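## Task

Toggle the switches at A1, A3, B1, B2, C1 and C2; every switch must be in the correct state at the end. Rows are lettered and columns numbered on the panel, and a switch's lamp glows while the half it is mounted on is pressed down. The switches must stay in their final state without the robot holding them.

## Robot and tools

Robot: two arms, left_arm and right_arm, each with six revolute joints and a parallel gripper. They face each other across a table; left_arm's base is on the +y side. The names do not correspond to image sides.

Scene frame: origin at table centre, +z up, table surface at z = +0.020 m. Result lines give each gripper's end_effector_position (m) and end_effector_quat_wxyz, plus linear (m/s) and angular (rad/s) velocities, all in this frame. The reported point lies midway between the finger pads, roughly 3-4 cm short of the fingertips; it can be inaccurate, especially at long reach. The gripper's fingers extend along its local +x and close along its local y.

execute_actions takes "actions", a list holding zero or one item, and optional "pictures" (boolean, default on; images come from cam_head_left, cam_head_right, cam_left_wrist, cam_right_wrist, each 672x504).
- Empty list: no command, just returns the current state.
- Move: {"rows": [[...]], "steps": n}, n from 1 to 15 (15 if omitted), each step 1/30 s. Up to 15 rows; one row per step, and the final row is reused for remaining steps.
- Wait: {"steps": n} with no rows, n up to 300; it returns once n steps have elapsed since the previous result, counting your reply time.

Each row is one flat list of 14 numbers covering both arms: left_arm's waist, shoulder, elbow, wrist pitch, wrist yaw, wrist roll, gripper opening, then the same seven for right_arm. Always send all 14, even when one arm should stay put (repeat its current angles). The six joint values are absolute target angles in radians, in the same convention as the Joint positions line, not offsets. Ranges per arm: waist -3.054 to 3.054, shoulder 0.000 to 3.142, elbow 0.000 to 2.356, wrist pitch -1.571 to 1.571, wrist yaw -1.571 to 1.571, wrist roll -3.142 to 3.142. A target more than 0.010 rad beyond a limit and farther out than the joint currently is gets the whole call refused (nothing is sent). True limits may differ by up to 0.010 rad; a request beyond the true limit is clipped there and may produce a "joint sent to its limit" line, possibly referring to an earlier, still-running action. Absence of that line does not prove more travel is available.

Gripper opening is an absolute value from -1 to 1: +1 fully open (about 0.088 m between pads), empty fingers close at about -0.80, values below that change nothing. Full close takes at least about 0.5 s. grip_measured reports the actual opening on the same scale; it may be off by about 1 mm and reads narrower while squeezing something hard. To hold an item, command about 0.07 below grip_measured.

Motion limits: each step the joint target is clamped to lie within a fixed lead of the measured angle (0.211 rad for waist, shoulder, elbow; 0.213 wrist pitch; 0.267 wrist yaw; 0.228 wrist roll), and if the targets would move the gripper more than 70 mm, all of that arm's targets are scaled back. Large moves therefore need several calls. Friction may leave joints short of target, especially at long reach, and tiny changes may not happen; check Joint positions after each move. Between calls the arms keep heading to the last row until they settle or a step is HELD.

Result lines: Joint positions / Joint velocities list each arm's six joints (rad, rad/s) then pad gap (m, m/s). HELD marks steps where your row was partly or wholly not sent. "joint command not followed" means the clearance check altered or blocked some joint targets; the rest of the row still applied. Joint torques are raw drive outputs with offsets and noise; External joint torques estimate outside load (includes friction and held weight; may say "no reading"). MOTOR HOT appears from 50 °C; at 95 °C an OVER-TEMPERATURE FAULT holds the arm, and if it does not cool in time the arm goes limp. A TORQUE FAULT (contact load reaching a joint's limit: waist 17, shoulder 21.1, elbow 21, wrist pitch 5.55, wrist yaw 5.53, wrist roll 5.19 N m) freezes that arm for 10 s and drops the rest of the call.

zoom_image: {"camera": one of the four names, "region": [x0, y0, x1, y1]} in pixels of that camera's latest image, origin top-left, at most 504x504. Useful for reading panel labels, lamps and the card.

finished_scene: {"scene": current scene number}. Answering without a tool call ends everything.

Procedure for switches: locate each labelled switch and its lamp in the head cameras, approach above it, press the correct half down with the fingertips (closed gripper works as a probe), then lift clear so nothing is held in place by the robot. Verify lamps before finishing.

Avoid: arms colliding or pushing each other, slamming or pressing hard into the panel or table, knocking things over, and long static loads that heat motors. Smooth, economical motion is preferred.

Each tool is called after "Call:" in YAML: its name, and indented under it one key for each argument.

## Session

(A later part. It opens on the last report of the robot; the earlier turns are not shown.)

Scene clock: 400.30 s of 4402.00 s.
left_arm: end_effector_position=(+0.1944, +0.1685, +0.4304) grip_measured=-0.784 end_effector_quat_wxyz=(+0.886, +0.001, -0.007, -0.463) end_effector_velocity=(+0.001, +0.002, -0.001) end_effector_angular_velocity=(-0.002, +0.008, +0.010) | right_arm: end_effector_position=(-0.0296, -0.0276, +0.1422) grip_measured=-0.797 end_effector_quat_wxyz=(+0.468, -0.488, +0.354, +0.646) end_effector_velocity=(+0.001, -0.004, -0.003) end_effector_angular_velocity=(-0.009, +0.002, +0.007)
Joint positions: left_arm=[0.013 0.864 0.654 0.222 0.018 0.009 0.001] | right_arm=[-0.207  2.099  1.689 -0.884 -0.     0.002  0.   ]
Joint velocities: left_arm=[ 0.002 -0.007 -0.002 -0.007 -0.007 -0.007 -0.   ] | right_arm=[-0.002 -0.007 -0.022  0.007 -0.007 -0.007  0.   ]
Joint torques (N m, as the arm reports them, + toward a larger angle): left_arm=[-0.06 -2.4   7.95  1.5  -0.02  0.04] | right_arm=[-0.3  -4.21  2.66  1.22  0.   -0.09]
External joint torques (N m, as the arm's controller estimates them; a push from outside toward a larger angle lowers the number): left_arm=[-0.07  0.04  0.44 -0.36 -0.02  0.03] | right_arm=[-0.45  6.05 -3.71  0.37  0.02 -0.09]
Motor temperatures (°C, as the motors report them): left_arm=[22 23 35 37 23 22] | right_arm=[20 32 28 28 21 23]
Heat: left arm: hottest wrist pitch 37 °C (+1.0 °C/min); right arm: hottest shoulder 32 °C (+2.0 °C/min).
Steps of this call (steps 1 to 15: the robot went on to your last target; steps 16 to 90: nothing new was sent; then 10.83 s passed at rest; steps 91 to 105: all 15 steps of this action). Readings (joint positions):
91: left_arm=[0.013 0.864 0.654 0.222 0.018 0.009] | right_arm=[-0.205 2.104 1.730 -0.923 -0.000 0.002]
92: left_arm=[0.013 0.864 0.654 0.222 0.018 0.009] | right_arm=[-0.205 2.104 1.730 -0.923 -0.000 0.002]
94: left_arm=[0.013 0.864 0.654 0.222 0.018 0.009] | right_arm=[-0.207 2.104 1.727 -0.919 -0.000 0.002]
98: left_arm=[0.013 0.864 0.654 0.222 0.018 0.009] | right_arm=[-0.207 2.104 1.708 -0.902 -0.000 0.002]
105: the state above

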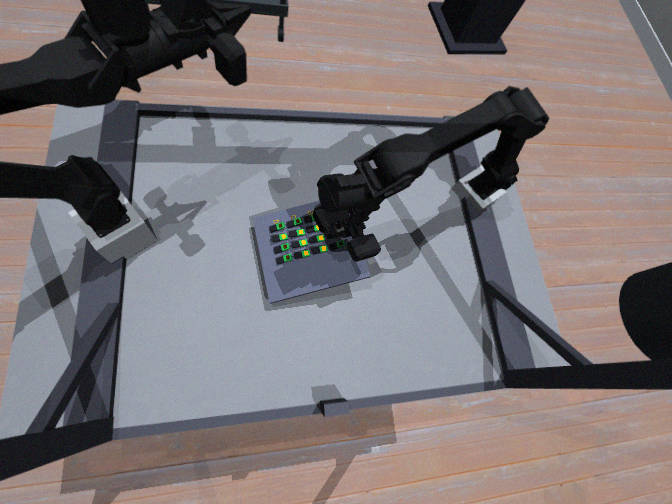

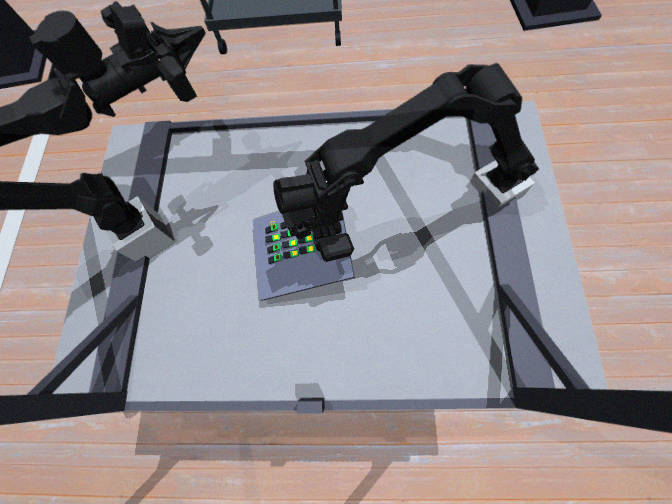

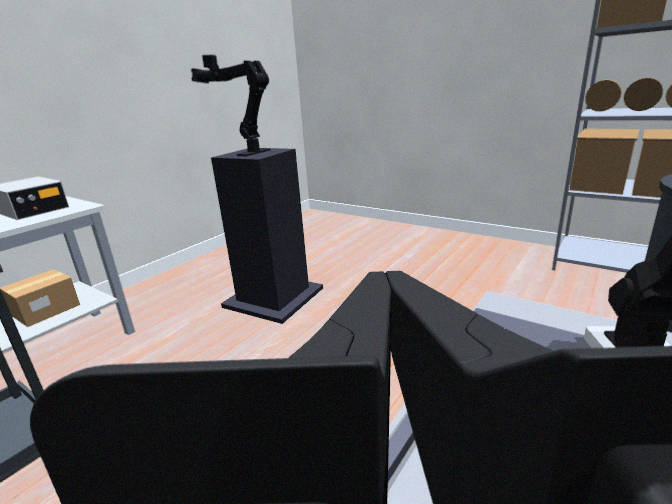

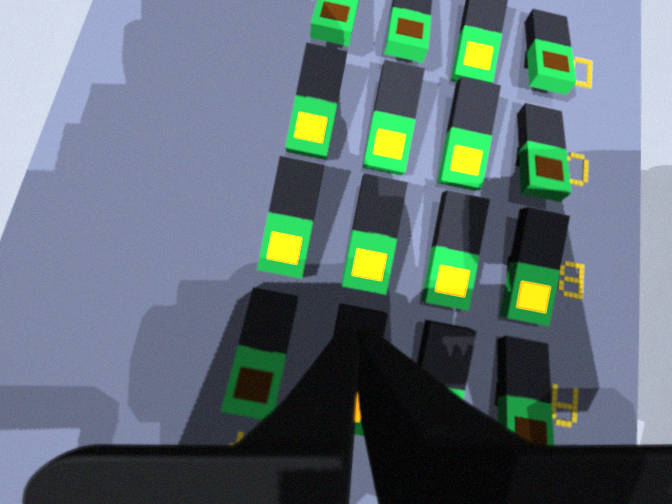

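Call:
execute_actions:
  actions:
    - {"rows":[[0.013,0.864,0.654,0.222,0.018,0.009,-0.8,-0.212,2.145,1.66,-0.875,0,0,-0.8],[0.013,0.864,0.654,0.222,0.018,0.009,-0.8,-0.212,2.15,1.665,-0.87,0,0,-0.8],[0.013,0.864,0.654,0.222,0.018,0.009,-0.8,-0.212,2.155,1.665,-0.865,0,0,-0.8],[0.013,0.864,0.654,0.222,0.018,0.009,-0.8,-0.212,2.16,1.665,-0.86,0,0,-0.8],[0.013,0.864,0.654,0.222,0.018,0.009,-0.8,-0.212,2.165,1.665,-0.855,0,0,-0.8]],"steps":15}

Scene clock: 407.17 s of 4402.00 s.
left_arm: end_effector_position=(+0.1944, +0.1685, +0.4304) grip_measured=-0.784 end_effector_quat_wxyz=(+0.886, +0.001, -0.007, -0.463) end_effector_velocity=(+0.000, +0.001, -0.005) end_effector_angular_velocity=(+0.014, +0.019, +0.005) | right_arm: end_effector_position=(-0.0313, -0.0201, +0.1382) grip_measured=-0.797 end_effector_quat_wxyz=(+0.473, -0.480, +0.349, +0.652) end_effector_velocity=(+0.000, -0.000, -0.001) end_effector_angular_velocity=(+0.001, +0.005, +0.007)
Joint positions: left_arm=[0.013 0.864 0.654 0.222 0.018 0.009 0.001] | right_arm=[-0.209  2.114  1.691 -0.847 -0.001  0.002  0.   ]
Joint velocities: left_arm=[-0.002 -0.002 -0.002 -0.022 -0.007 -0.007 -0.   ] | right_arm=[-0.002 -0.002 -0.007  0.007 -0.007 -0.007  0.   ]
Joint torques (N m, as the arm reports them, + toward a larger angle): left_arm=[-0.02 -2.4   7.94  1.49 -0.02  0.05] | right_arm=[-0.3  -3.5   3.77  0.38  0.01 -0.08]
External joint torques (N m, as the arm's controller estimates them; a push from outside toward a larger angle lowers the number): left_arm=[-0.02 -0.04  0.5  -0.35 -0.02  0.04] | right_arm=[-0.31  6.91 -2.62 -0.52  0.02 -0.09]
Motor temperatures (°C, as the motors report them): left_arm=[22 23 35 37 23 22] | right_arm=[20 32 27 28 21 23]
Heat: left arm: hottest wrist pitch 37 °C (+1.0 °C/min); right arm: hottest shoulder 32 °C (+2.0 °C/min).
Steps of this call (steps 1 to 15: the robot went on to your last target; steps 16 to 90: nothing new was sent; then 3.37 s passed at rest; steps 91 to 105: all 15 steps of this action). Readings (joint positions):
91: left_arm=[0.013 0.864 0.654 0.222 0.018 0.009] | right_arm=[-0.207 2.098 1.688 -0.882 -0.000 0.002]
92: left_arm=[0.013 0.864 0.654 0.222 0.018 0.009] | right_arm=[-0.207 2.098 1.688 -0.881 -0.000 0.002]
94: left_arm=[0.013 0.864 0.654 0.222 0.018 0.009] | right_arm=[-0.207 2.098 1.688 -0.880 -0.000 0.002]
98: left_arm=[0.013 0.864 0.654 0.222 0.018 0.009] | right_arm=[-0.208 2.110 1.689 -0.847 -0.000 0.002]
105: the state above

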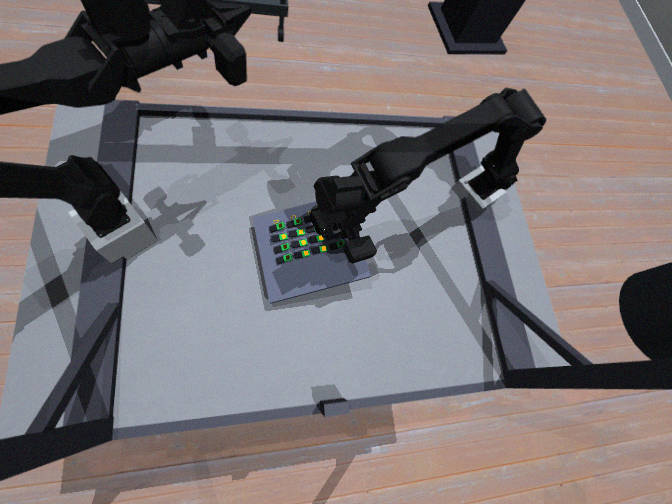

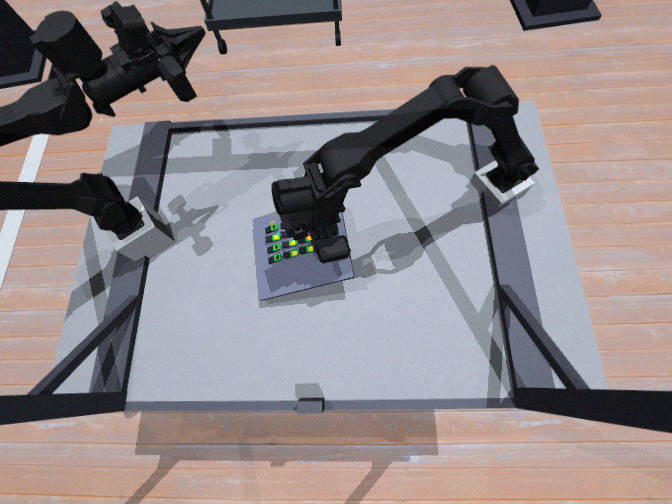

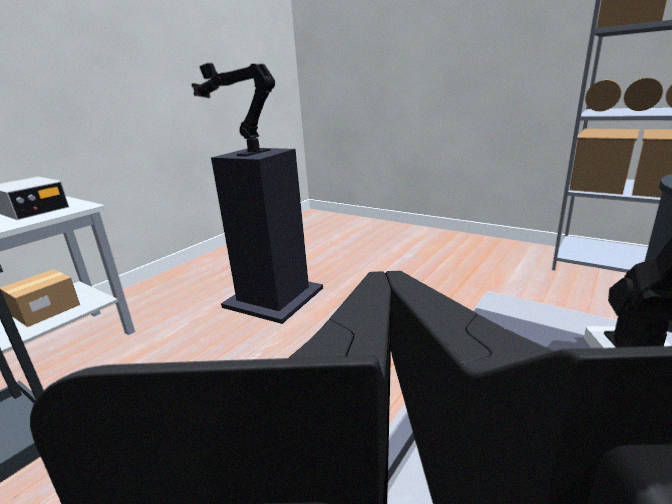

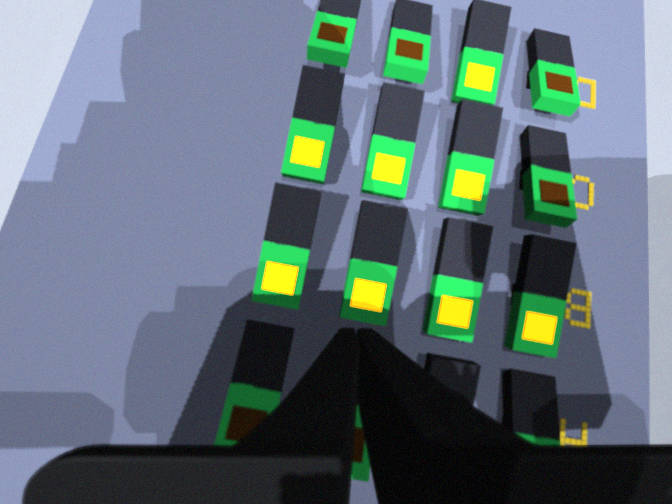

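Call:
execute_actions:
  actions:
    - {"rows":[[0.013,0.864,0.654,0.222,0.018,0.009,-0.8,-0.212,2.11,1.72,-0.88,0,0,-0.8],[0.013,0.864,0.654,0.222,0.018,0.009,-0.8,-0.212,2.11,1.75,-0.9,0,0,-0.8],[0.013,0.864,0.654,0.222,0.018,0.009,-0.8,-0.212,2.11,1.78,-0.925,0,0,-0.8],[0.013,0.864,0.654,0.222,0.018,0.009,-0.8,-0.212,2.11,1.81,-0.95,0,0,-0.8],[0.013,0.864,0.654,0.222,0.018,0.009,-0.8,-0.212,2.12,1.84,-0.97,0,0,-0.8],[0.013,0.864,0.654,0.222,0.018,0.009,-0.8,-0.22,2.135,1.87,-0.985,0,0,-0.8],[0.013,0.864,0.654,0.222,0.018,0.009,-0.8,-0.23,2.15,1.9,-1.0,0,0,-0.8],[0.013,0.864,0.654,0.222,0.018,0.009,-0.8,-0.24,2.17,1.93,-1.01,0,0,-0.8],[0.013,0.864,0.654,0.222,0.018,0.009,-0.8,-0.25,2.19,1.96,-1.02,0,0,-0.8],[0.013,0.864,0.654,0.222,0.018,0.009,-0.8,-0.26,2.21,1.99,-1.03,0,0,-0.8],[0.013,0.864,0.654,0.222,0.018,0.009,-0.8,-0.27,2.23,2.02,-1.04,0,0,-0.8],[0.013,0.864,0.654,0.222,0.018,0.009,-0.8,-0.28,2.25,2.05,-1.05,0,0,-0.8],[0.013,0.864,0.654,0.222,0.018,0.009,-0.8,-0.28,2.27,2.08,-1.06,0,0,-0.8],[0.013,0.864,0.654,0.222,0.018,0.009,-0.8,-0.28,2.29,2.11,-1.07,0,0,-0.8],[0.013,0.864,0.654,0.222,0.018,0.009,-0.8,-0.28,2.31,2.14,-1.08,0,0,-0.8]],"steps":15}
  pictures: false

Call:
execute_actions:
  actions:
    - {"rows":[[0.013,0.864,0.654,0.222,0.018,0.009,-0.8,-0.28,2.33,2.17,-1.085,0,0,-0.8],[0.013,0.864,0.654,0.222,0.018,0.009,-0.8,-0.28,2.35,2.2,-1.09,0,0,-0.8],[0.013,0.864,0.654,0.222,0.018,0.009,-0.8,-0.28,2.37,2.23,-1.095,0,0,-0.8],[0.013,0.864,0.654,0.222,0.018,0.009,-0.8,-0.28,2.39,2.26,-1.1,0,0,-0.8],[0.013,0.864,0.654,0.222,0.018,0.009,-0.8,-0.28,2.41,2.29,-1.105,0,0,-0.8],[0.013,0.864,0.654,0.222,0.018,0.009,-0.8,-0.28,2.42,2.298,-1.105,0,0,-0.8],[0.013,0.864,0.654,0.222,0.018,0.009,-0.8,-0.28,2.42,2.298,-1.105,0,0,-0.8],[0.013,0.864,0.654,0.222,0.018,0.009,-0.8,-0.28,2.43,2.298,-1.105,0,0,-0.8],[0.013,0.864,0.654,0.222,0.018,0.009,-0.8,-0.28,2.445,2.298,-1.105,0,0,-0.8]],"steps":15}
  pictures: false

Call:
execute_actions:
  actions:
    - {"steps":8}

Scene clock: 442.30 s of 4402.00 s.
left_arm: end_effector_position=(+0.1944, +0.1685, +0.4304) grip_measured=-0.784 end_effector_quat_wxyz=(+0.886, +0.001, -0.007, -0.463) end_effector_velocity=(-0.001, -0.001, -0.000) end_effector_angular_velocity=(-0.006, +0.005, -0.000) | right_arm: end_effector_position=(-0.0130, +0.0252, +0.1881) grip_measured=-0.797 end_effector_quat_wxyz=(+0.502, -0.452, +0.351, +0.648) end_effector_velocity=(+0.085, +0.128, -0.066) end_effector_angular_velocity=(-0.138, -0.022, -0.204)
Joint positions: left_arm=[0.013 0.864 0.654 0.222 0.018 0.009 0.001] | right_arm=[-0.271  2.225  2.052 -1.046 -0.001  0.002  0.   ]
Joint velocities: left_arm=[-0.007  0.002 -0.002  0.007 -0.007 -0.007  0.   ] | right_arm=[-0.232  0.642  0.833 -0.33  -0.022 -0.022  0.   ]
Joint torques (N m, as the arm reports them, + toward a larger angle): left_arm=[-0.08 -2.41  7.93  1.51 -0.01  0.04] | right_arm=[ 0.85 -6.77  6.99  0.84  0.02 -0.09]
External joint torques (N m, as the arm's controller estimates them; a push from outside toward a larger angle lowers the number): left_arm=[-0.05 -0.05  0.46 -0.35 -0.01  0.03] | right_arm=[-0.07  3.73  0.86 -0.07  0.09 -0.08]
Motor temperatures (°C, as the motors report them): left_arm=[22 23 36 37 23 22] | right_arm=[20 29 26 27 21 23]
Heat: left arm: hottest wrist pitch 37 °C (+1.0 °C/min); right arm: hottest shoulder 29 °C (-2.0 °C/min).
Steps of this call (steps 1 to 15: the robot went on to your last target; steps 16 to 90: nothing new was sent; then 31.63 s passed at rest; steps 91 to 105: all 15 steps of this action). Readings (joint positions):
91: left_arm=[0.013 0.864 0.654 0.222 0.018 0.009] | right_arm=[-0.209 2.113 1.695 -0.850 -0.001 0.002]
92: left_arm=[0.013 0.864 0.654 0.222 0.018 0.009] | right_arm=[-0.209 2.113 1.706 -0.860 -0.001 0.002]
94: left_arm=[0.013 0.864 0.654 0.222 0.018 0.009] | right_arm=[-0.209 2.113 1.733 -0.896 -0.001 0.002]
98: left_arm=[0.013 0.864 0.654 0.222 0.018 0.009] | right_arm=[-0.213 2.122 1.833 -0.965 -0.001 0.002]
105: the state above

Scene clock: 442.80 s of 4402.00 s.
left_arm: end_effector_position=(+0.1944, +0.1685, +0.4304) grip_measured=-0.784 end_effector_quat_wxyz=(+0.886, +0.001, -0.007, -0.463) end_effector_velocity=(+0.002, +0.002, -0.005) end_effector_angular_velocity=(+0.013, +0.019, +0.019) | right_arm: end_effector_position=(-0.0156, +0.0588, +0.1614) grip_measured=-0.797 end_effector_quat_wxyz=(+0.502, -0.456, +0.358, +0.642) end_effector_velocity=(+0.001, -0.002, -0.043) end_effector_angular_velocity=(-0.089, -0.017, +0.007)
Joint positions: left_arm=[0.013 0.864 0.654 0.222 0.018 0.009 0.001] | right_arm=[-0.282  2.42   2.286 -1.102 -0.001  0.002  0.   ]
Joint velocities: left_arm=[-0.002 -0.002 -0.002 -0.022 -0.022 -0.007  0.   ] | right_arm=[-0.002  0.081 -0.002 -0.007 -0.007 -0.007  0.   ]
Joint torques (N m, as the arm reports them, + toward a larger angle): left_arm=[-0.08 -2.39  7.97  1.51 -0.01  0.04] | right_arm=[ 0.29 -8.47  7.5   0.87  0.02 -0.09]
External joint torques (N m, as the arm's controller estimates them; a push from outside toward a larger angle lowers the number): left_arm=[-0.1  -0.06  0.57 -0.32 -0.01  0.03] | right_arm=[ 0.18  4.23  0.83 -0.09  0.04 -0.09]
Motor temperatures (°C, as the motors report them): left_arm=[22 23 36 37 23 22] | right_arm=[20 30 27 27 21 23]
Heat: left arm: hottest wrist pitch 37 °C (+1.0 °C/min); right arm: hottest shoulder 30 °C (-1.0 °C/min).
Steps of this call (steps 1 to 15: all 15 steps of this action). Readings (joint positions):
1: left_arm=[0.013 0.864 0.654 0.222 0.018 0.009] | right_arm=[-0.277 2.247 2.080 -1.056 -0.001 0.002]
2: left_arm=[0.013 0.864 0.654 0.222 0.018 0.009] | right_arm=[-0.282 2.269 2.108 -1.065 -0.001 0.002]
4: left_arm=[0.013 0.864 0.654 0.222 0.018 0.009] | right_arm=[-0.285 2.313 2.163 -1.079 -0.001 0.002]
8: left_arm=[0.013 0.864 0.654 0.222 0.018 0.009] | right_arm=[-0.283 2.379 2.256 -1.094 -0.001 0.002]
15: the state above

Scene clock: 443.07 s of 4402.00 s.
left_arm: end_effector_position=(+0.1944, +0.1685, +0.4304) grip_measured=-0.784 end_effector_quat_wxyz=(+0.886, +0.001, -0.007, -0.463) end_effector_velocity=(+0.002, +0.002, -0.005) end_effector_angular_velocity=(+0.013, +0.019, +0.019) | right_arm: end_effector_position=(-0.0157, +0.0595, +0.1606) grip_measured=-0.797 end_effector_quat_wxyz=(+0.502, -0.456, +0.358, +0.642) end_effector_velocity=(+0.002, +0.004, +0.006) end_effector_angular_velocity=(+0.020, +0.010, +0.002)
Joint positions: left_arm=[0.013 0.864 0.654 0.222 0.018 0.009 0.001] | right_arm=[-0.282  2.425  2.291 -1.103 -0.001  0.002  0.   ]
Joint velocities: left_arm=[-0.002 -0.002 -0.002 -0.022 -0.022 -0.007 -0.   ] | right_arm=[-0.007 -0.002  0.012  0.007 -0.007 -0.007  0.   ]
Joint torques (N m, as the arm reports them, + toward a larger angle): left_arm=[-0.05 -2.44  7.96  1.51 -0.02  0.04] | right_arm=[ 0.16 -8.33  6.83  0.89  0.02 -0.09]
External joint torques (N m, as the arm's controller estimates them; a push from outside toward a larger angle lowers the number): left_arm=[-0.06 -0.1   0.56 -0.32 -0.02  0.03] | right_arm=[ 0.2   3.89  0.44 -0.02  0.02 -0.09]
Motor temperatures (°C, as the motors report them): left_arm=[22 23 36 37 23 22] | right_arm=[20 30 27 27 21 23]
Heat: left arm: hottest wrist pitch 37 °C (+1.0 °C/min); right arm: hottest shoulder 30 °C (-1.0 °C/min).
Steps of this call (steps 1 to 8: the robot went on to your last target). Readings (joint positions):
1: left_arm=[0.013 0.864 0.654 0.222 0.018 0.009] | right_arm=[-0.282 2.423 2.286 -1.103 -0.001 0.002]
2: left_arm=[0.013 0.864 0.654 0.222 0.018 0.009] | right_arm=[-0.282 2.424 2.286 -1.103 -0.001 0.002]
4: left_arm=[0.013 0.864 0.654 0.222 0.018 0.009] | right_arm=[-0.282 2.425 2.287 -1.103 -0.001 0.002]
8: the state above

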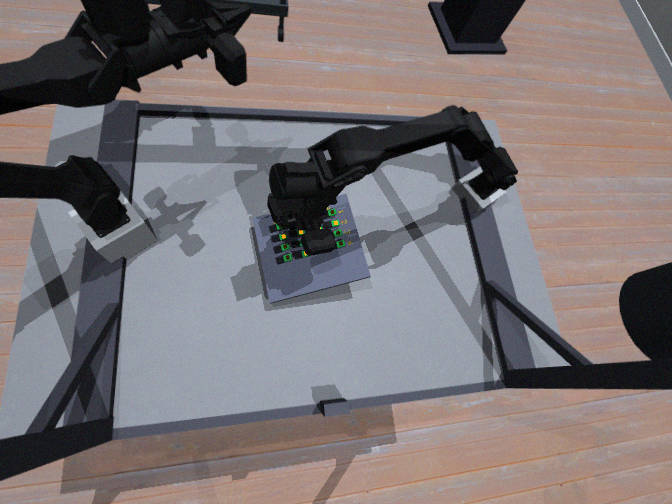

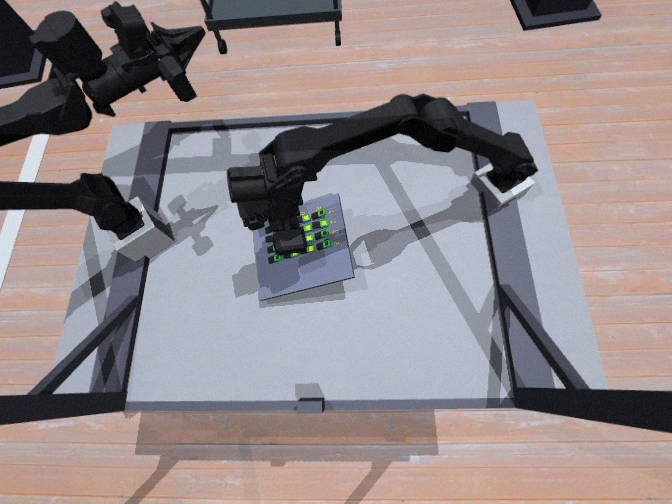

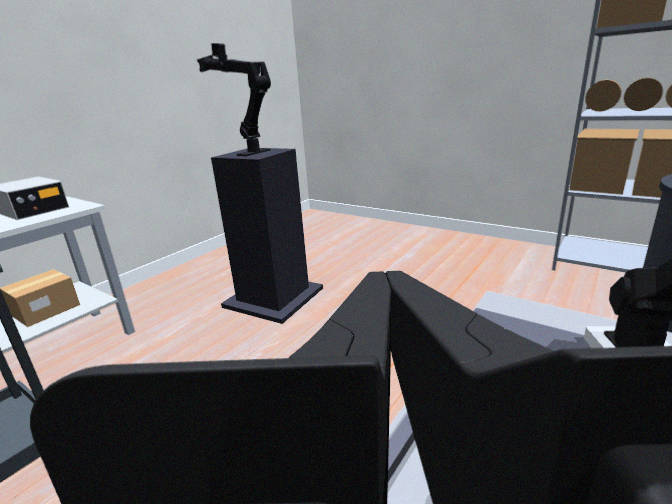

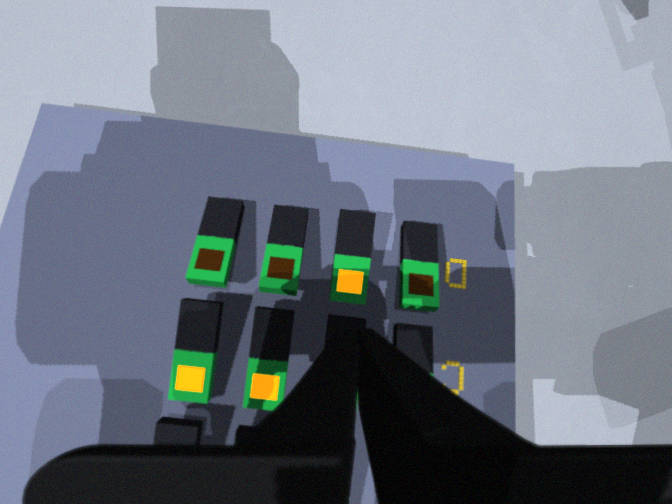

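Call:
execute_actions:
  actions:
    - {"rows":[[0.013,0.864,0.654,0.222,0.018,0.009,-0.8,-0.28,2.41,2.27,-1.09,0,0,-0.8],[0.013,0.864,0.654,0.222,0.018,0.009,-0.8,-0.28,2.405,2.25,-1.075,0,0,-0.8],[0.013,0.864,0.654,0.222,0.018,0.009,-0.8,-0.28,2.4,2.23,-1.06,0,0,-0.8],[0.013,0.864,0.654,0.222,0.018,0.009,-0.8,-0.28,2.397,2.21,-1.045,0,0,-0.8],[0.013,0.864,0.654,0.222,0.018,0.009,-0.8,-0.28,2.395,2.19,-1.025,0,0,-0.8],[0.013,0.864,0.654,0.222,0.018,0.009,-0.8,-0.28,2.395,2.17,-1.005,0,0,-0.8],[0.013,0.864,0.654,0.222,0.018,0.009,-0.8,-0.28,2.395,2.155,-0.995,0,0,-0.8],[0.013,0.864,0.654,0.222,0.018,0.009,-0.8,-0.28,2.395,2.142,-0.986,0,0,-0.8]],"steps":15}

Scene clock: 458.40 s of 4402.00 s.
left_arm: end_effector_position=(+0.1944, +0.1685, +0.4304) grip_measured=-0.784 end_effector_quat_wxyz=(+0.886, +0.001, -0.007, -0.463) end_effector_velocity=(+0.002, +0.002, +0.000) end_effector_angular_velocity=(-0.002, +0.008, +0.019) | right_arm: end_effector_position=(-0.0152, +0.0572, +0.1345) grip_measured=-0.797 end_effector_quat_wxyz=(+0.501, -0.457, +0.359, +0.641) end_effector_velocity=(-0.004, +0.017, +0.021) end_effector_angular_velocity=(+0.106, +0.031, +0.007)
Joint positions: left_arm=[0.013 0.864 0.654 0.222 0.018 0.009 0.001] | right_arm=[-0.282  2.407  2.156 -0.99  -0.001  0.002  0.   ]
Joint velocities: left_arm=[-0.002 -0.002  0.002 -0.007 -0.022 -0.007 -0.   ] | right_arm=[-0.002 -0.032 -0.002  0.081 -0.007 -0.007  0.   ]
Joint torques (N m, as the arm reports them, + toward a larger angle): left_arm=[-0.06 -2.44  7.9   1.49 -0.01  0.05] | right_arm=[  0.16 -11.24   5.12   1.01   0.02  -0.09]
External joint torques (N m, as the arm's controller estimates them; a push from outside toward a larger angle lowers the number): left_arm=[-0.07 -0.03  0.41 -0.37 -0.01  0.04] | right_arm=[ 0.18  1.29 -1.52  0.13  0.03 -0.09]
Motor temperatures (°C, as the motors report them): left_arm=[22 23 36 37 23 22] | right_arm=[20 34 28 27 21 23]
Heat: left arm: hottest wrist pitch 37 °C (+0.0 °C/min); right arm: hottest shoulder 34 °C (+2.0 °C/min).
Steps of this call (steps 1 to 15: the robot went on to your last target; steps 16 to 90: nothing new was sent; then 11.83 s passed at rest; steps 91 to 105: all 15 steps of this action). Readings (joint positions):
91: left_arm=[0.013 0.864 0.654 0.222 0.018 0.009] | right_arm=[-0.282 2.425 2.291 -1.103 -0.001 0.002]
92: left_arm=[0.013 0.864 0.654 0.222 0.018 0.009] | right_arm=[-0.282 2.425 2.289 -1.099 -0.001 0.002]
94: left_arm=[0.013 0.864 0.654 0.222 0.018 0.009] | right_arm=[-0.282 2.420 2.269 -1.076 -0.001 0.002]
98: left_arm=[0.013 0.864 0.654 0.222 0.018 0.009] | right_arm=[-0.282 2.409 2.204 -1.023 -0.001 0.002]
105: the state above

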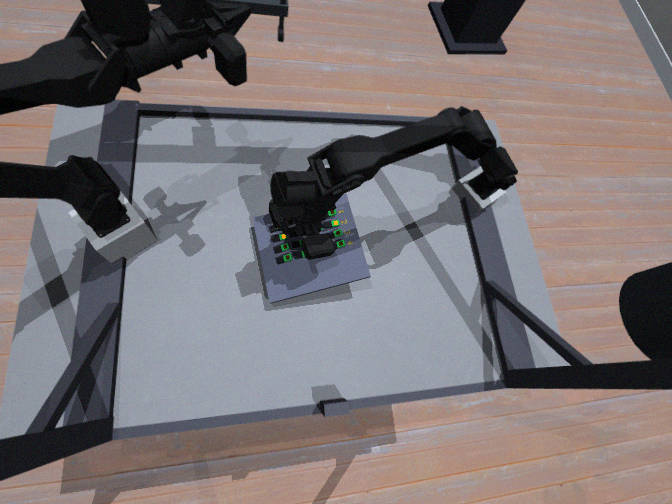

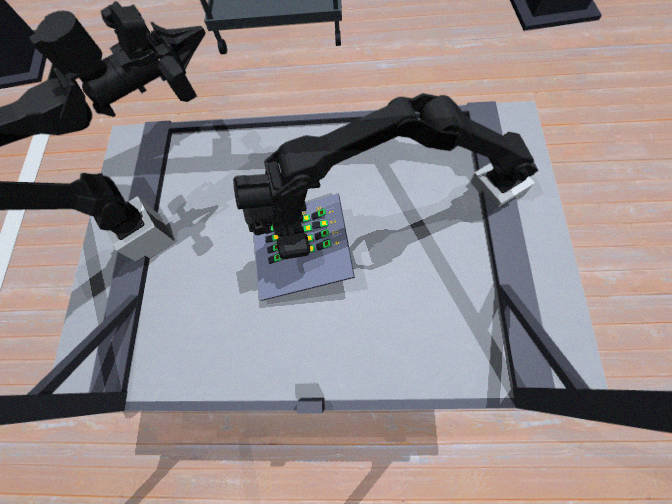

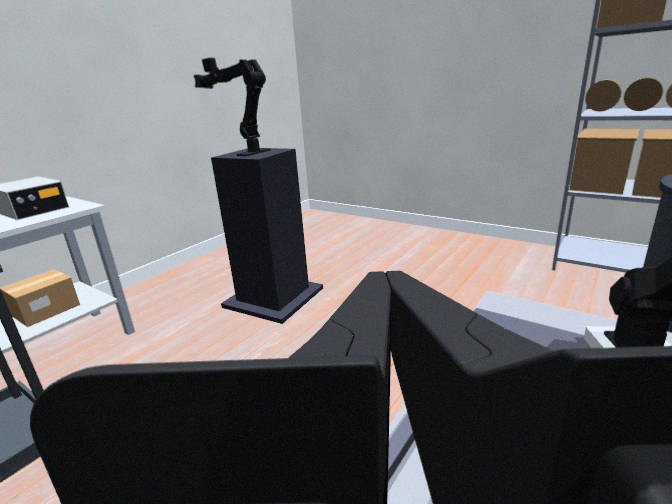

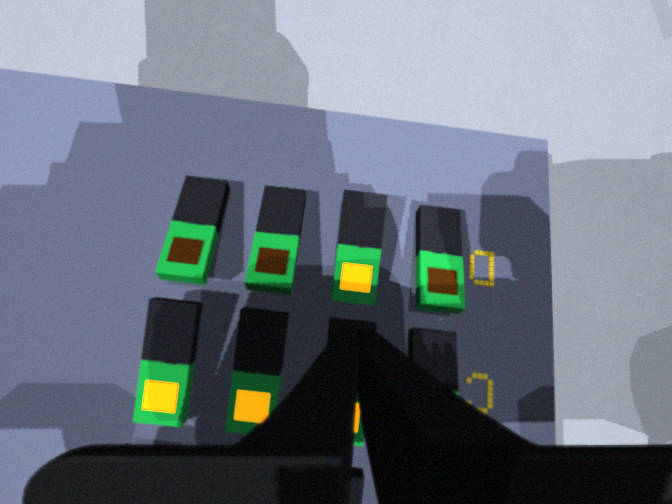

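Call:
execute_actions:
  actions:
    - {"rows":[[0.013,0.864,0.654,0.222,0.018,0.009,-0.8,-0.28,2.415,2.142,-0.983,0,0,-0.8],[0.013,0.864,0.654,0.222,0.018,0.009,-0.8,-0.28,2.425,2.142,-0.98,0,0,-0.8],[0.013,0.864,0.654,0.222,0.018,0.009,-0.8,-0.28,2.43,2.138,-0.975,0,0,-0.8],[0.013,0.864,0.654,0.222,0.018,0.009,-0.8,-0.28,2.435,2.132,-0.97,0,0,-0.8],[0.013,0.864,0.654,0.222,0.018,0.009,-0.8,-0.28,2.44,2.126,-0.965,0,0,-0.8],[0.013,0.864,0.654,0.222,0.018,0.009,-0.8,-0.28,2.445,2.12,-0.96,0,0,-0.8],[0.013,0.864,0.654,0.222,0.018,0.009,-0.8,-0.28,2.45,2.114,-0.955,0,0,-0.8],[0.013,0.864,0.654,0.222,0.018,0.009,-0.8,-0.28,2.455,2.108,-0.95,0,0,-0.8]],"steps":15}

Scene clock: 471.07 s of 4402.00 s.
left_arm: end_effector_position=(+0.1944, +0.1685, +0.4304) grip_measured=-0.784 end_effector_quat_wxyz=(+0.886, +0.001, -0.007, -0.463) end_effector_velocity=(-0.002, -0.001, -0.005) end_effector_angular_velocity=(+0.005, +0.031, -0.010) | right_arm: end_effector_position=(-0.0158, +0.0599, +0.1243) grip_measured=-0.797 end_effector_quat_wxyz=(+0.503, -0.455, +0.357, +0.642) end_effector_velocity=(+0.002, +0.000, -0.008) end_effector_angular_velocity=(-0.010, -0.012, +0.002)
Joint positions: left_arm=[0.013 0.864 0.654 0.222 0.018 0.009 0.001] | right_arm=[-0.282  2.417  2.132 -0.949 -0.001  0.002  0.   ]
Joint velocities: left_arm=[-0.002 -0.002 -0.002 -0.022  0.007 -0.022  0.   ] | right_arm=[-0.002  0.012 -0.007  0.007  0.007 -0.007  0.   ]
Joint torques (N m, as the arm reports them, + toward a larger angle): left_arm=[-0.03 -2.4   7.97  1.5  -0.02  0.04] | right_arm=[ 0.29 -6.62  4.02  0.85  0.02 -0.09]
External joint torques (N m, as the arm's controller estimates them; a push from outside toward a larger angle lowers the number): left_arm=[-0.01 -0.11  0.64 -0.31 -0.03  0.03] | right_arm=[ 0.38  5.54 -2.37 -0.07  0.02 -0.09]
Motor temperatures (°C, as the motors report them): left_arm=[22 23 36 38 23 22] | right_arm=[20 40 28 28 21 23]
Heat: left arm: hottest wrist pitch 38 °C (+1.0 °C/min); right arm: hottest shoulder 40 °C (+9.0 °C/min).
Steps of this call (steps 1 to 15: the robot went on to your last target; steps 16 to 90: nothing new was sent; then 9.17 s passed at rest; steps 91 to 105: all 15 steps of this action). Readings (joint positions):
91: left_arm=[0.013 0.864 0.654 0.222 0.018 0.009] | right_arm=[-0.282 2.406 2.154 -0.987 -0.001 0.002]
92: left_arm=[0.013 0.864 0.654 0.222 0.018 0.009] | right_arm=[-0.282 2.406 2.154 -0.986 -0.001 0.002]
94: left_arm=[0.013 0.864 0.654 0.222 0.018 0.009] | right_arm=[-0.282 2.406 2.152 -0.980 -0.001 0.002]
98: left_arm=[0.013 0.864 0.654 0.222 0.018 0.009] | right_arm=[-0.282 2.412 2.140 -0.964 -0.001 0.002]
105: the state above

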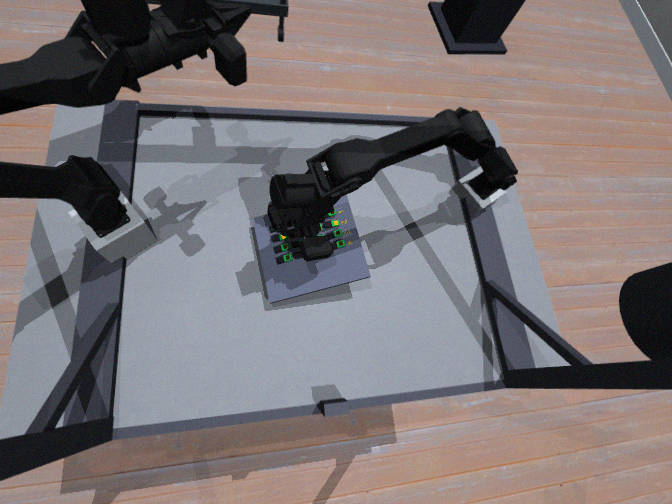

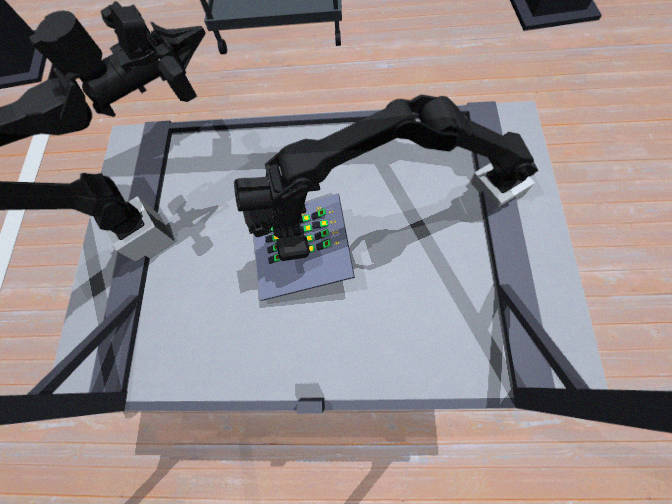

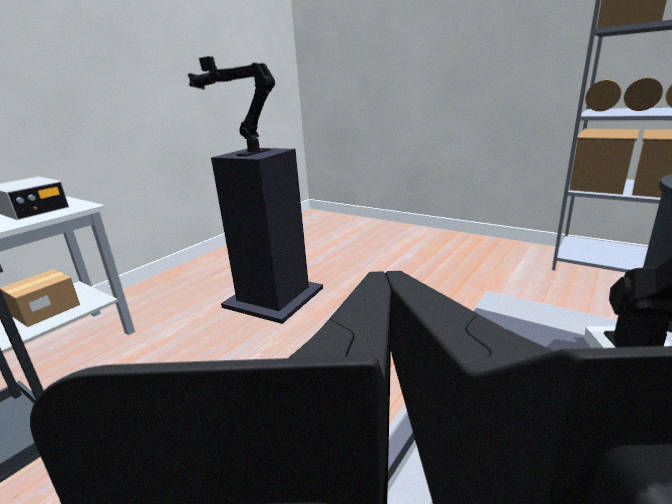

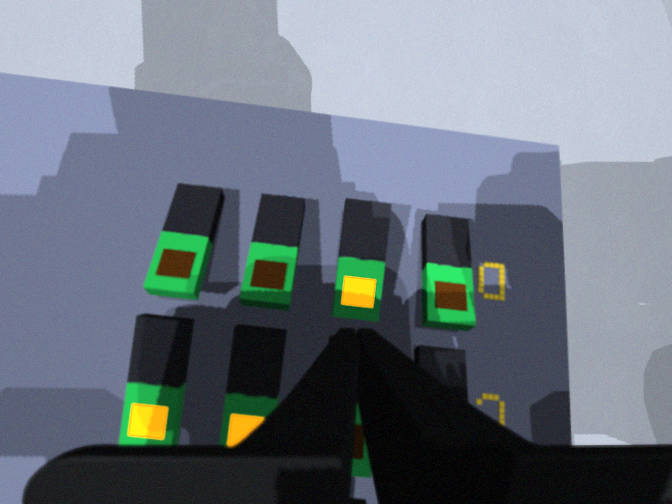

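Call:
execute_actions:
  actions:
    - {"rows":[[0.013,0.864,0.654,0.222,0.018,0.009,-0.8,-0.28,2.41,2.15,-0.97,0,0,-0.8],[0.013,0.864,0.654,0.222,0.018,0.009,-0.8,-0.28,2.39,2.17,-0.99,0,0,-0.8],[0.013,0.864,0.654,0.222,0.018,0.009,-0.8,-0.28,2.38,2.18,-1.01,0,0,-0.8],[0.013,0.864,0.654,0.222,0.018,0.009,-0.8,-0.28,2.37,2.19,-1.03,0,0,-0.8],[0.013,0.864,0.654,0.222,0.018,0.009,-0.8,-0.28,2.362,2.2,-1.05,0,0,-0.8],[0.013,0.864,0.654,0.222,0.018,0.009,-0.8,-0.28,2.362,2.21,-1.07,0,0,-0.8],[0.013,0.864,0.654,0.222,0.018,0.009,-0.8,-0.28,2.362,2.21,-1.09,0,0,-0.8],[0.013,0.864,0.654,0.222,0.018,0.009,-0.8,-0.28,2.362,2.21,-1.11,0,0,-0.8],[0.013,0.864,0.654,0.222,0.018,0.009,-0.8,-0.29,2.362,2.21,-1.125,0,0,-0.8],[0.013,0.864,0.654,0.222,0.018,0.009,-0.8,-0.3,2.362,2.21,-1.134,0,0,-0.8],[0.013,0.864,0.654,0.222,0.018,0.009,-0.8,-0.31,2.362,2.21,-1.134,0,0,-0.8],[0.013,0.864,0.654,0.222,0.018,0.009,-0.8,-0.32,2.362,2.21,-1.134,0,0,-0.8],[0.013,0.864,0.654,0.222,0.018,0.009,-0.8,-0.326,2.362,2.21,-1.134,0,0,-0.8]],"steps":15}
  pictures: false

Call:
execute_actions:
  actions:
    - {"steps":12}

Scene clock: 491.17 s of 4402.00 s.
left_arm: end_effector_position=(+0.1944, +0.1685, +0.4304) grip_measured=-0.784 end_effector_quat_wxyz=(+0.886, +0.001, -0.007, -0.463) end_effector_velocity=(+0.000, +0.001, -0.005) end_effector_angular_velocity=(+0.022, +0.007, +0.005) | right_arm: end_effector_position=(+0.0017, +0.0438, +0.1622) grip_measured=-0.797 end_effector_quat_wxyz=(+0.502, -0.466, +0.375, +0.625) end_effector_velocity=(+0.122, +0.003, -0.004) end_effector_angular_velocity=(-0.103, -0.022, -0.209)
Joint positions: left_arm=[0.013 0.864 0.654 0.222 0.018 0.009 0.001] | right_arm=[-0.307  2.367  2.207 -1.122 -0.001  0.002  0.   ]
Joint velocities: left_arm=[-0.002 -0.002 -0.002 -0.022 -0.007  0.007  0.   ] | right_arm=[-0.232 -0.007 -0.002 -0.11  -0.007 -0.022  0.   ]
Joint torques (N m, as the arm reports them, + toward a larger angle): left_arm=[-0.04 -2.44  7.95  1.49 -0.02  0.05] | right_arm=[ -0.14 -10.38   6.68   0.75   0.02  -0.09]
External joint torques (N m, as the arm's controller estimates them; a push from outside toward a larger angle lowers the number): left_arm=[-0.02 -0.13  0.58 -0.33 -0.03  0.04] | right_arm=[-0.17  1.34  0.38 -0.09  0.01 -0.1 ]
Motor temperatures (°C, as the motors report them): left_arm=[22 23 37 38 23 22] | right_arm=[20 38 28 28 21 23]
Heat: left arm: hottest wrist pitch 38 °C (+1.0 °C/min); right arm: hottest shoulder 38 °C (+8.0 °C/min).
Steps of this call (steps 1 to 15: the robot went on to your last target; steps 16 to 90: nothing new was sent; then 16.60 s passed at rest; steps 91 to 105: all 15 steps of this action). Readings (joint positions):
91: left_arm=[0.013 0.864 0.654 0.222 0.018 0.009] | right_arm=[-0.282 2.417 2.132 -0.949 -0.001 0.002]
92: left_arm=[0.013 0.864 0.654 0.222 0.018 0.009] | right_arm=[-0.282 2.417 2.138 -0.954 -0.001 0.002]
94: left_arm=[0.013 0.864 0.654 0.222 0.018 0.009] | right_arm=[-0.282 2.415 2.154 -0.979 -0.001 0.002]
98: left_arm=[0.013 0.864 0.654 0.222 0.018 0.009] | right_arm=[-0.282 2.395 2.183 -1.052 -0.001 0.002]
105: the state above

Scene clock: 491.57 s of 4402.00 s.
left_arm: end_effector_position=(+0.1944, +0.1685, +0.4304) grip_measured=-0.784 end_effector_quat_wxyz=(+0.886, +0.001, -0.007, -0.463) end_effector_velocity=(+0.002, +0.002, -0.002) end_effector_angular_velocity=(+0.002, +0.011, +0.019) | right_arm: end_effector_position=(+0.0130, +0.0442, +0.1616) grip_measured=-0.797 end_effector_quat_wxyz=(+0.507, -0.465, +0.383, +0.617) end_effector_velocity=(-0.002, -0.002, +0.000) end_effector_angular_velocity=(-0.011, +0.017, +0.011)
Joint positions: left_arm=[0.013 0.864 0.654 0.222 0.018 0.009 0.001] | right_arm=[-0.328  2.367  2.207 -1.132 -0.001  0.002  0.   ]
Joint velocities: left_arm=[-0.002 -0.002 -0.002 -0.007 -0.022 -0.007 -0.   ] | right_arm=[-0.002 -0.002 -0.002 -0.007 -0.022 -0.007  0.   ]
Joint torques (N m, as the arm reports them, + toward a larger angle): left_arm=[-0.07 -2.4   7.92  1.49 -0.02  0.03] | right_arm=[  0.17 -10.38   6.63   0.82   0.02  -0.09]
External joint torques (N m, as the arm's controller estimates them; a push from outside toward a larger angle lowers the number): left_arm=[-0.07  0.    0.43 -0.37 -0.02  0.02] | right_arm=[ 0.25  1.59  0.24 -0.02  0.02 -0.09]
Motor temperatures (°C, as the motors report them): left_arm=[22 23 37 38 23 22] | right_arm=[20 38 28 28 21 23]
Heat: left arm: hottest wrist pitch 38 °C (+1.0 °C/min); right arm: hottest shoulder 38 °C (+8.1 °C/min).
Steps of this call (steps 1 to 12: the robot went on to your last target). Readings (joint positions):
1: left_arm=[0.013 0.864 0.654 0.222 0.018 0.009] | right_arm=[-0.314 2.367 2.207 -1.126 -0.001 0.002]
2: left_arm=[0.013 0.864 0.654 0.222 0.018 0.009] | right_arm=[-0.320 2.367 2.207 -1.128 -0.001 0.002]
4: left_arm=[0.013 0.864 0.654 0.222 0.018 0.009] | right_arm=[-0.328 2.367 2.207 -1.130 -0.001 0.002]
8: left_arm=[0.013 0.864 0.654 0.222 0.018 0.009] | right_arm=[-0.330 2.367 2.207 -1.130 -0.001 0.002]
12: the state above

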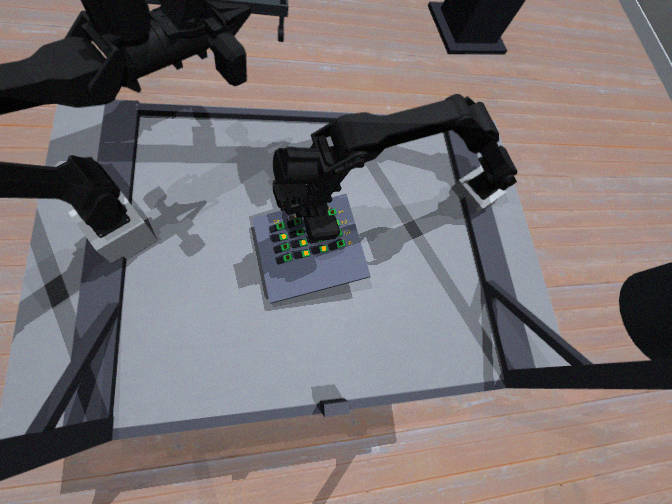

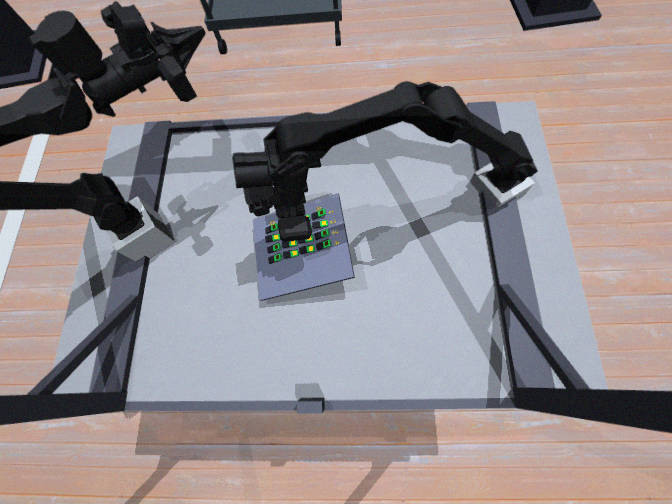

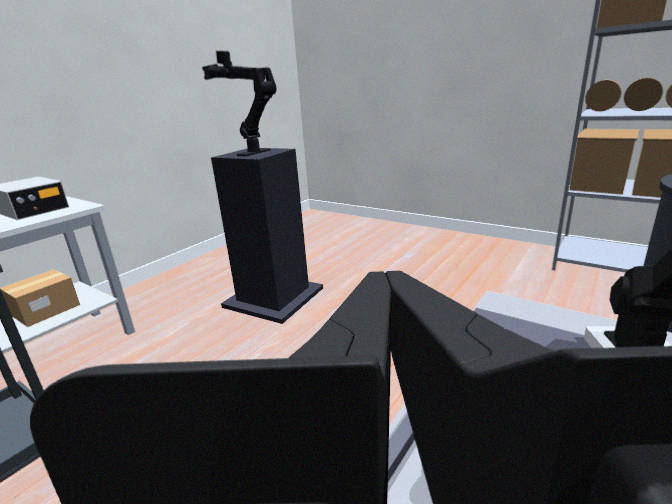

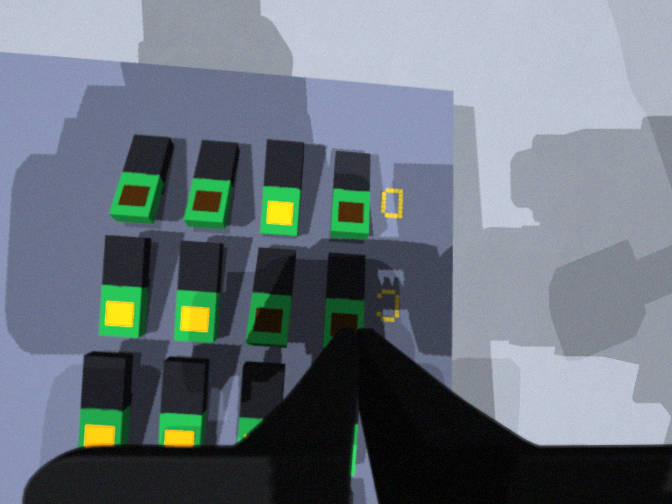

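Call:
execute_actions:
  actions:
    - {"rows":[[0.013,0.864,0.654,0.222,0.018,0.009,-0.8,-0.322,2.375,2.195,-1.12,0,0,-0.8],[0.013,0.864,0.654,0.222,0.018,0.009,-0.8,-0.322,2.385,2.18,-1.105,0,0,-0.8],[0.013,0.864,0.654,0.222,0.018,0.009,-0.8,-0.322,2.392,2.165,-1.09,0,0,-0.8],[0.013,0.864,0.654,0.222,0.018,0.009,-0.8,-0.322,2.392,2.15,-1.08,0,0,-0.8],[0.013,0.864,0.654,0.222,0.018,0.009,-0.8,-0.322,2.392,2.14,-1.07,0,0,-0.8],[0.013,0.864,0.654,0.222,0.018,0.009,-0.8,-0.322,2.392,2.127,-1.066,0,0,-0.8]],"steps":15}

Scene clock: 502.50 s of 4402.00 s.
left_arm: end_effector_position=(+0.1944, +0.1685, +0.4304) grip_measured=-0.784 end_effector_quat_wxyz=(+0.886, +0.001, -0.007, -0.463) end_effector_velocity=(-0.000, +0.001, -0.002) end_effector_angular_velocity=(+0.002, +0.010, +0.005) | right_arm: end_effector_position=(+0.0109, +0.0434, +0.1401) grip_measured=-0.797 end_effector_quat_wxyz=(+0.503, -0.470, +0.385, +0.615) end_effector_velocity=(-0.003, +0.004, +0.002) end_effector_angular_velocity=(+0.021, +0.009, +0.011)
Joint positions: left_arm=[0.013 0.864 0.654 0.222 0.018 0.009 0.001] | right_arm=[-0.324  2.375  2.138 -1.068 -0.001  0.002  0.   ]
Joint velocities: left_arm=[-0.002 -0.002 -0.002 -0.007 -0.007 -0.007 -0.   ] | right_arm=[ 0.002 -0.002 -0.002  0.022 -0.007 -0.007  0.   ]
Joint torques (N m, as the arm reports them, + toward a larger angle): left_arm=[-0.06 -2.35  7.95  1.51 -0.02  0.03] | right_arm=[ 0.2  -8.16  5.29  0.96  0.02 -0.09]
External joint torques (N m, as the arm's controller estimates them; a push from outside toward a larger angle lowers the number): left_arm=[-0.06  0.    0.52 -0.34 -0.02  0.02] | right_arm=[ 0.09  3.87 -1.12  0.16  0.04 -0.09]
Motor temperatures (°C, as the motors report them): left_arm=[22 23 37 38 23 22] | right_arm=[20 41 29 27 21 23]
Heat: left arm: hottest wrist pitch 38 °C (+1.0 °C/min); right arm: hottest shoulder 41 °C (+11.1 °C/min).
Steps of this call (steps 1 to 30: the robot went on to your last target; steps 31 to 90: nothing new was sent; then 7.43 s passed at rest; steps 91 to 105: all 15 steps of this action). Readings (joint positions):
91: left_arm=[0.013 0.864 0.654 0.222 0.018 0.009] | right_arm=[-0.328 2.367 2.207 -1.132 -0.001 0.002]
92: left_arm=[0.013 0.864 0.654 0.222 0.018 0.009] | right_arm=[-0.328 2.367 2.206 -1.129 -0.001 0.002]
94: left_arm=[0.013 0.864 0.654 0.222 0.018 0.009] | right_arm=[-0.327 2.367 2.195 -1.107 -0.001 0.002]
98: left_arm=[0.013 0.864 0.654 0.222 0.018 0.009] | right_arm=[-0.325 2.368 2.157 -1.080 -0.001 0.002]
105: the state above

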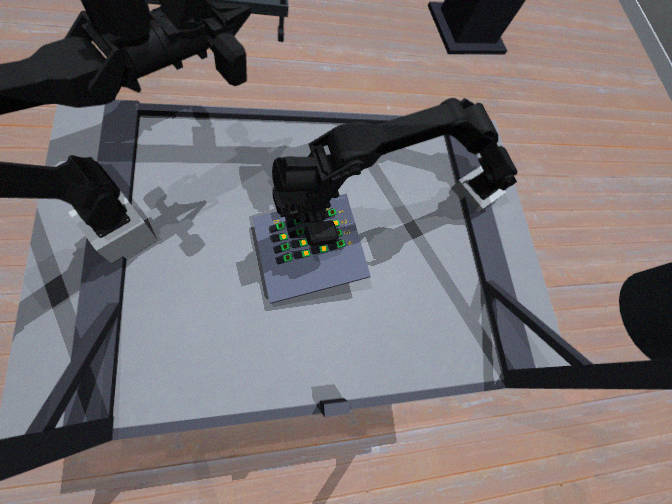

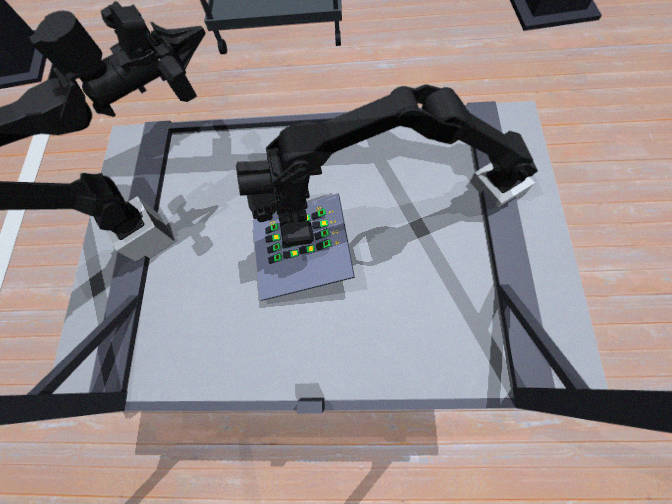

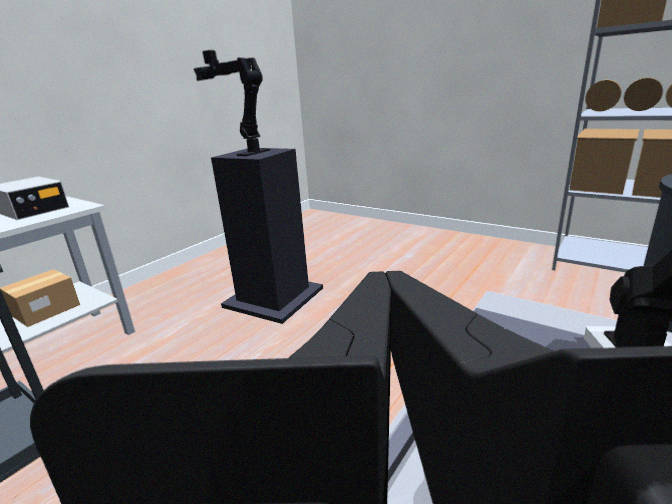

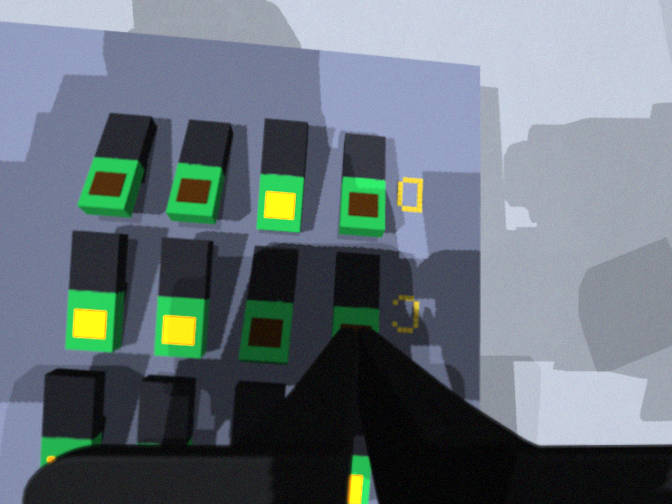

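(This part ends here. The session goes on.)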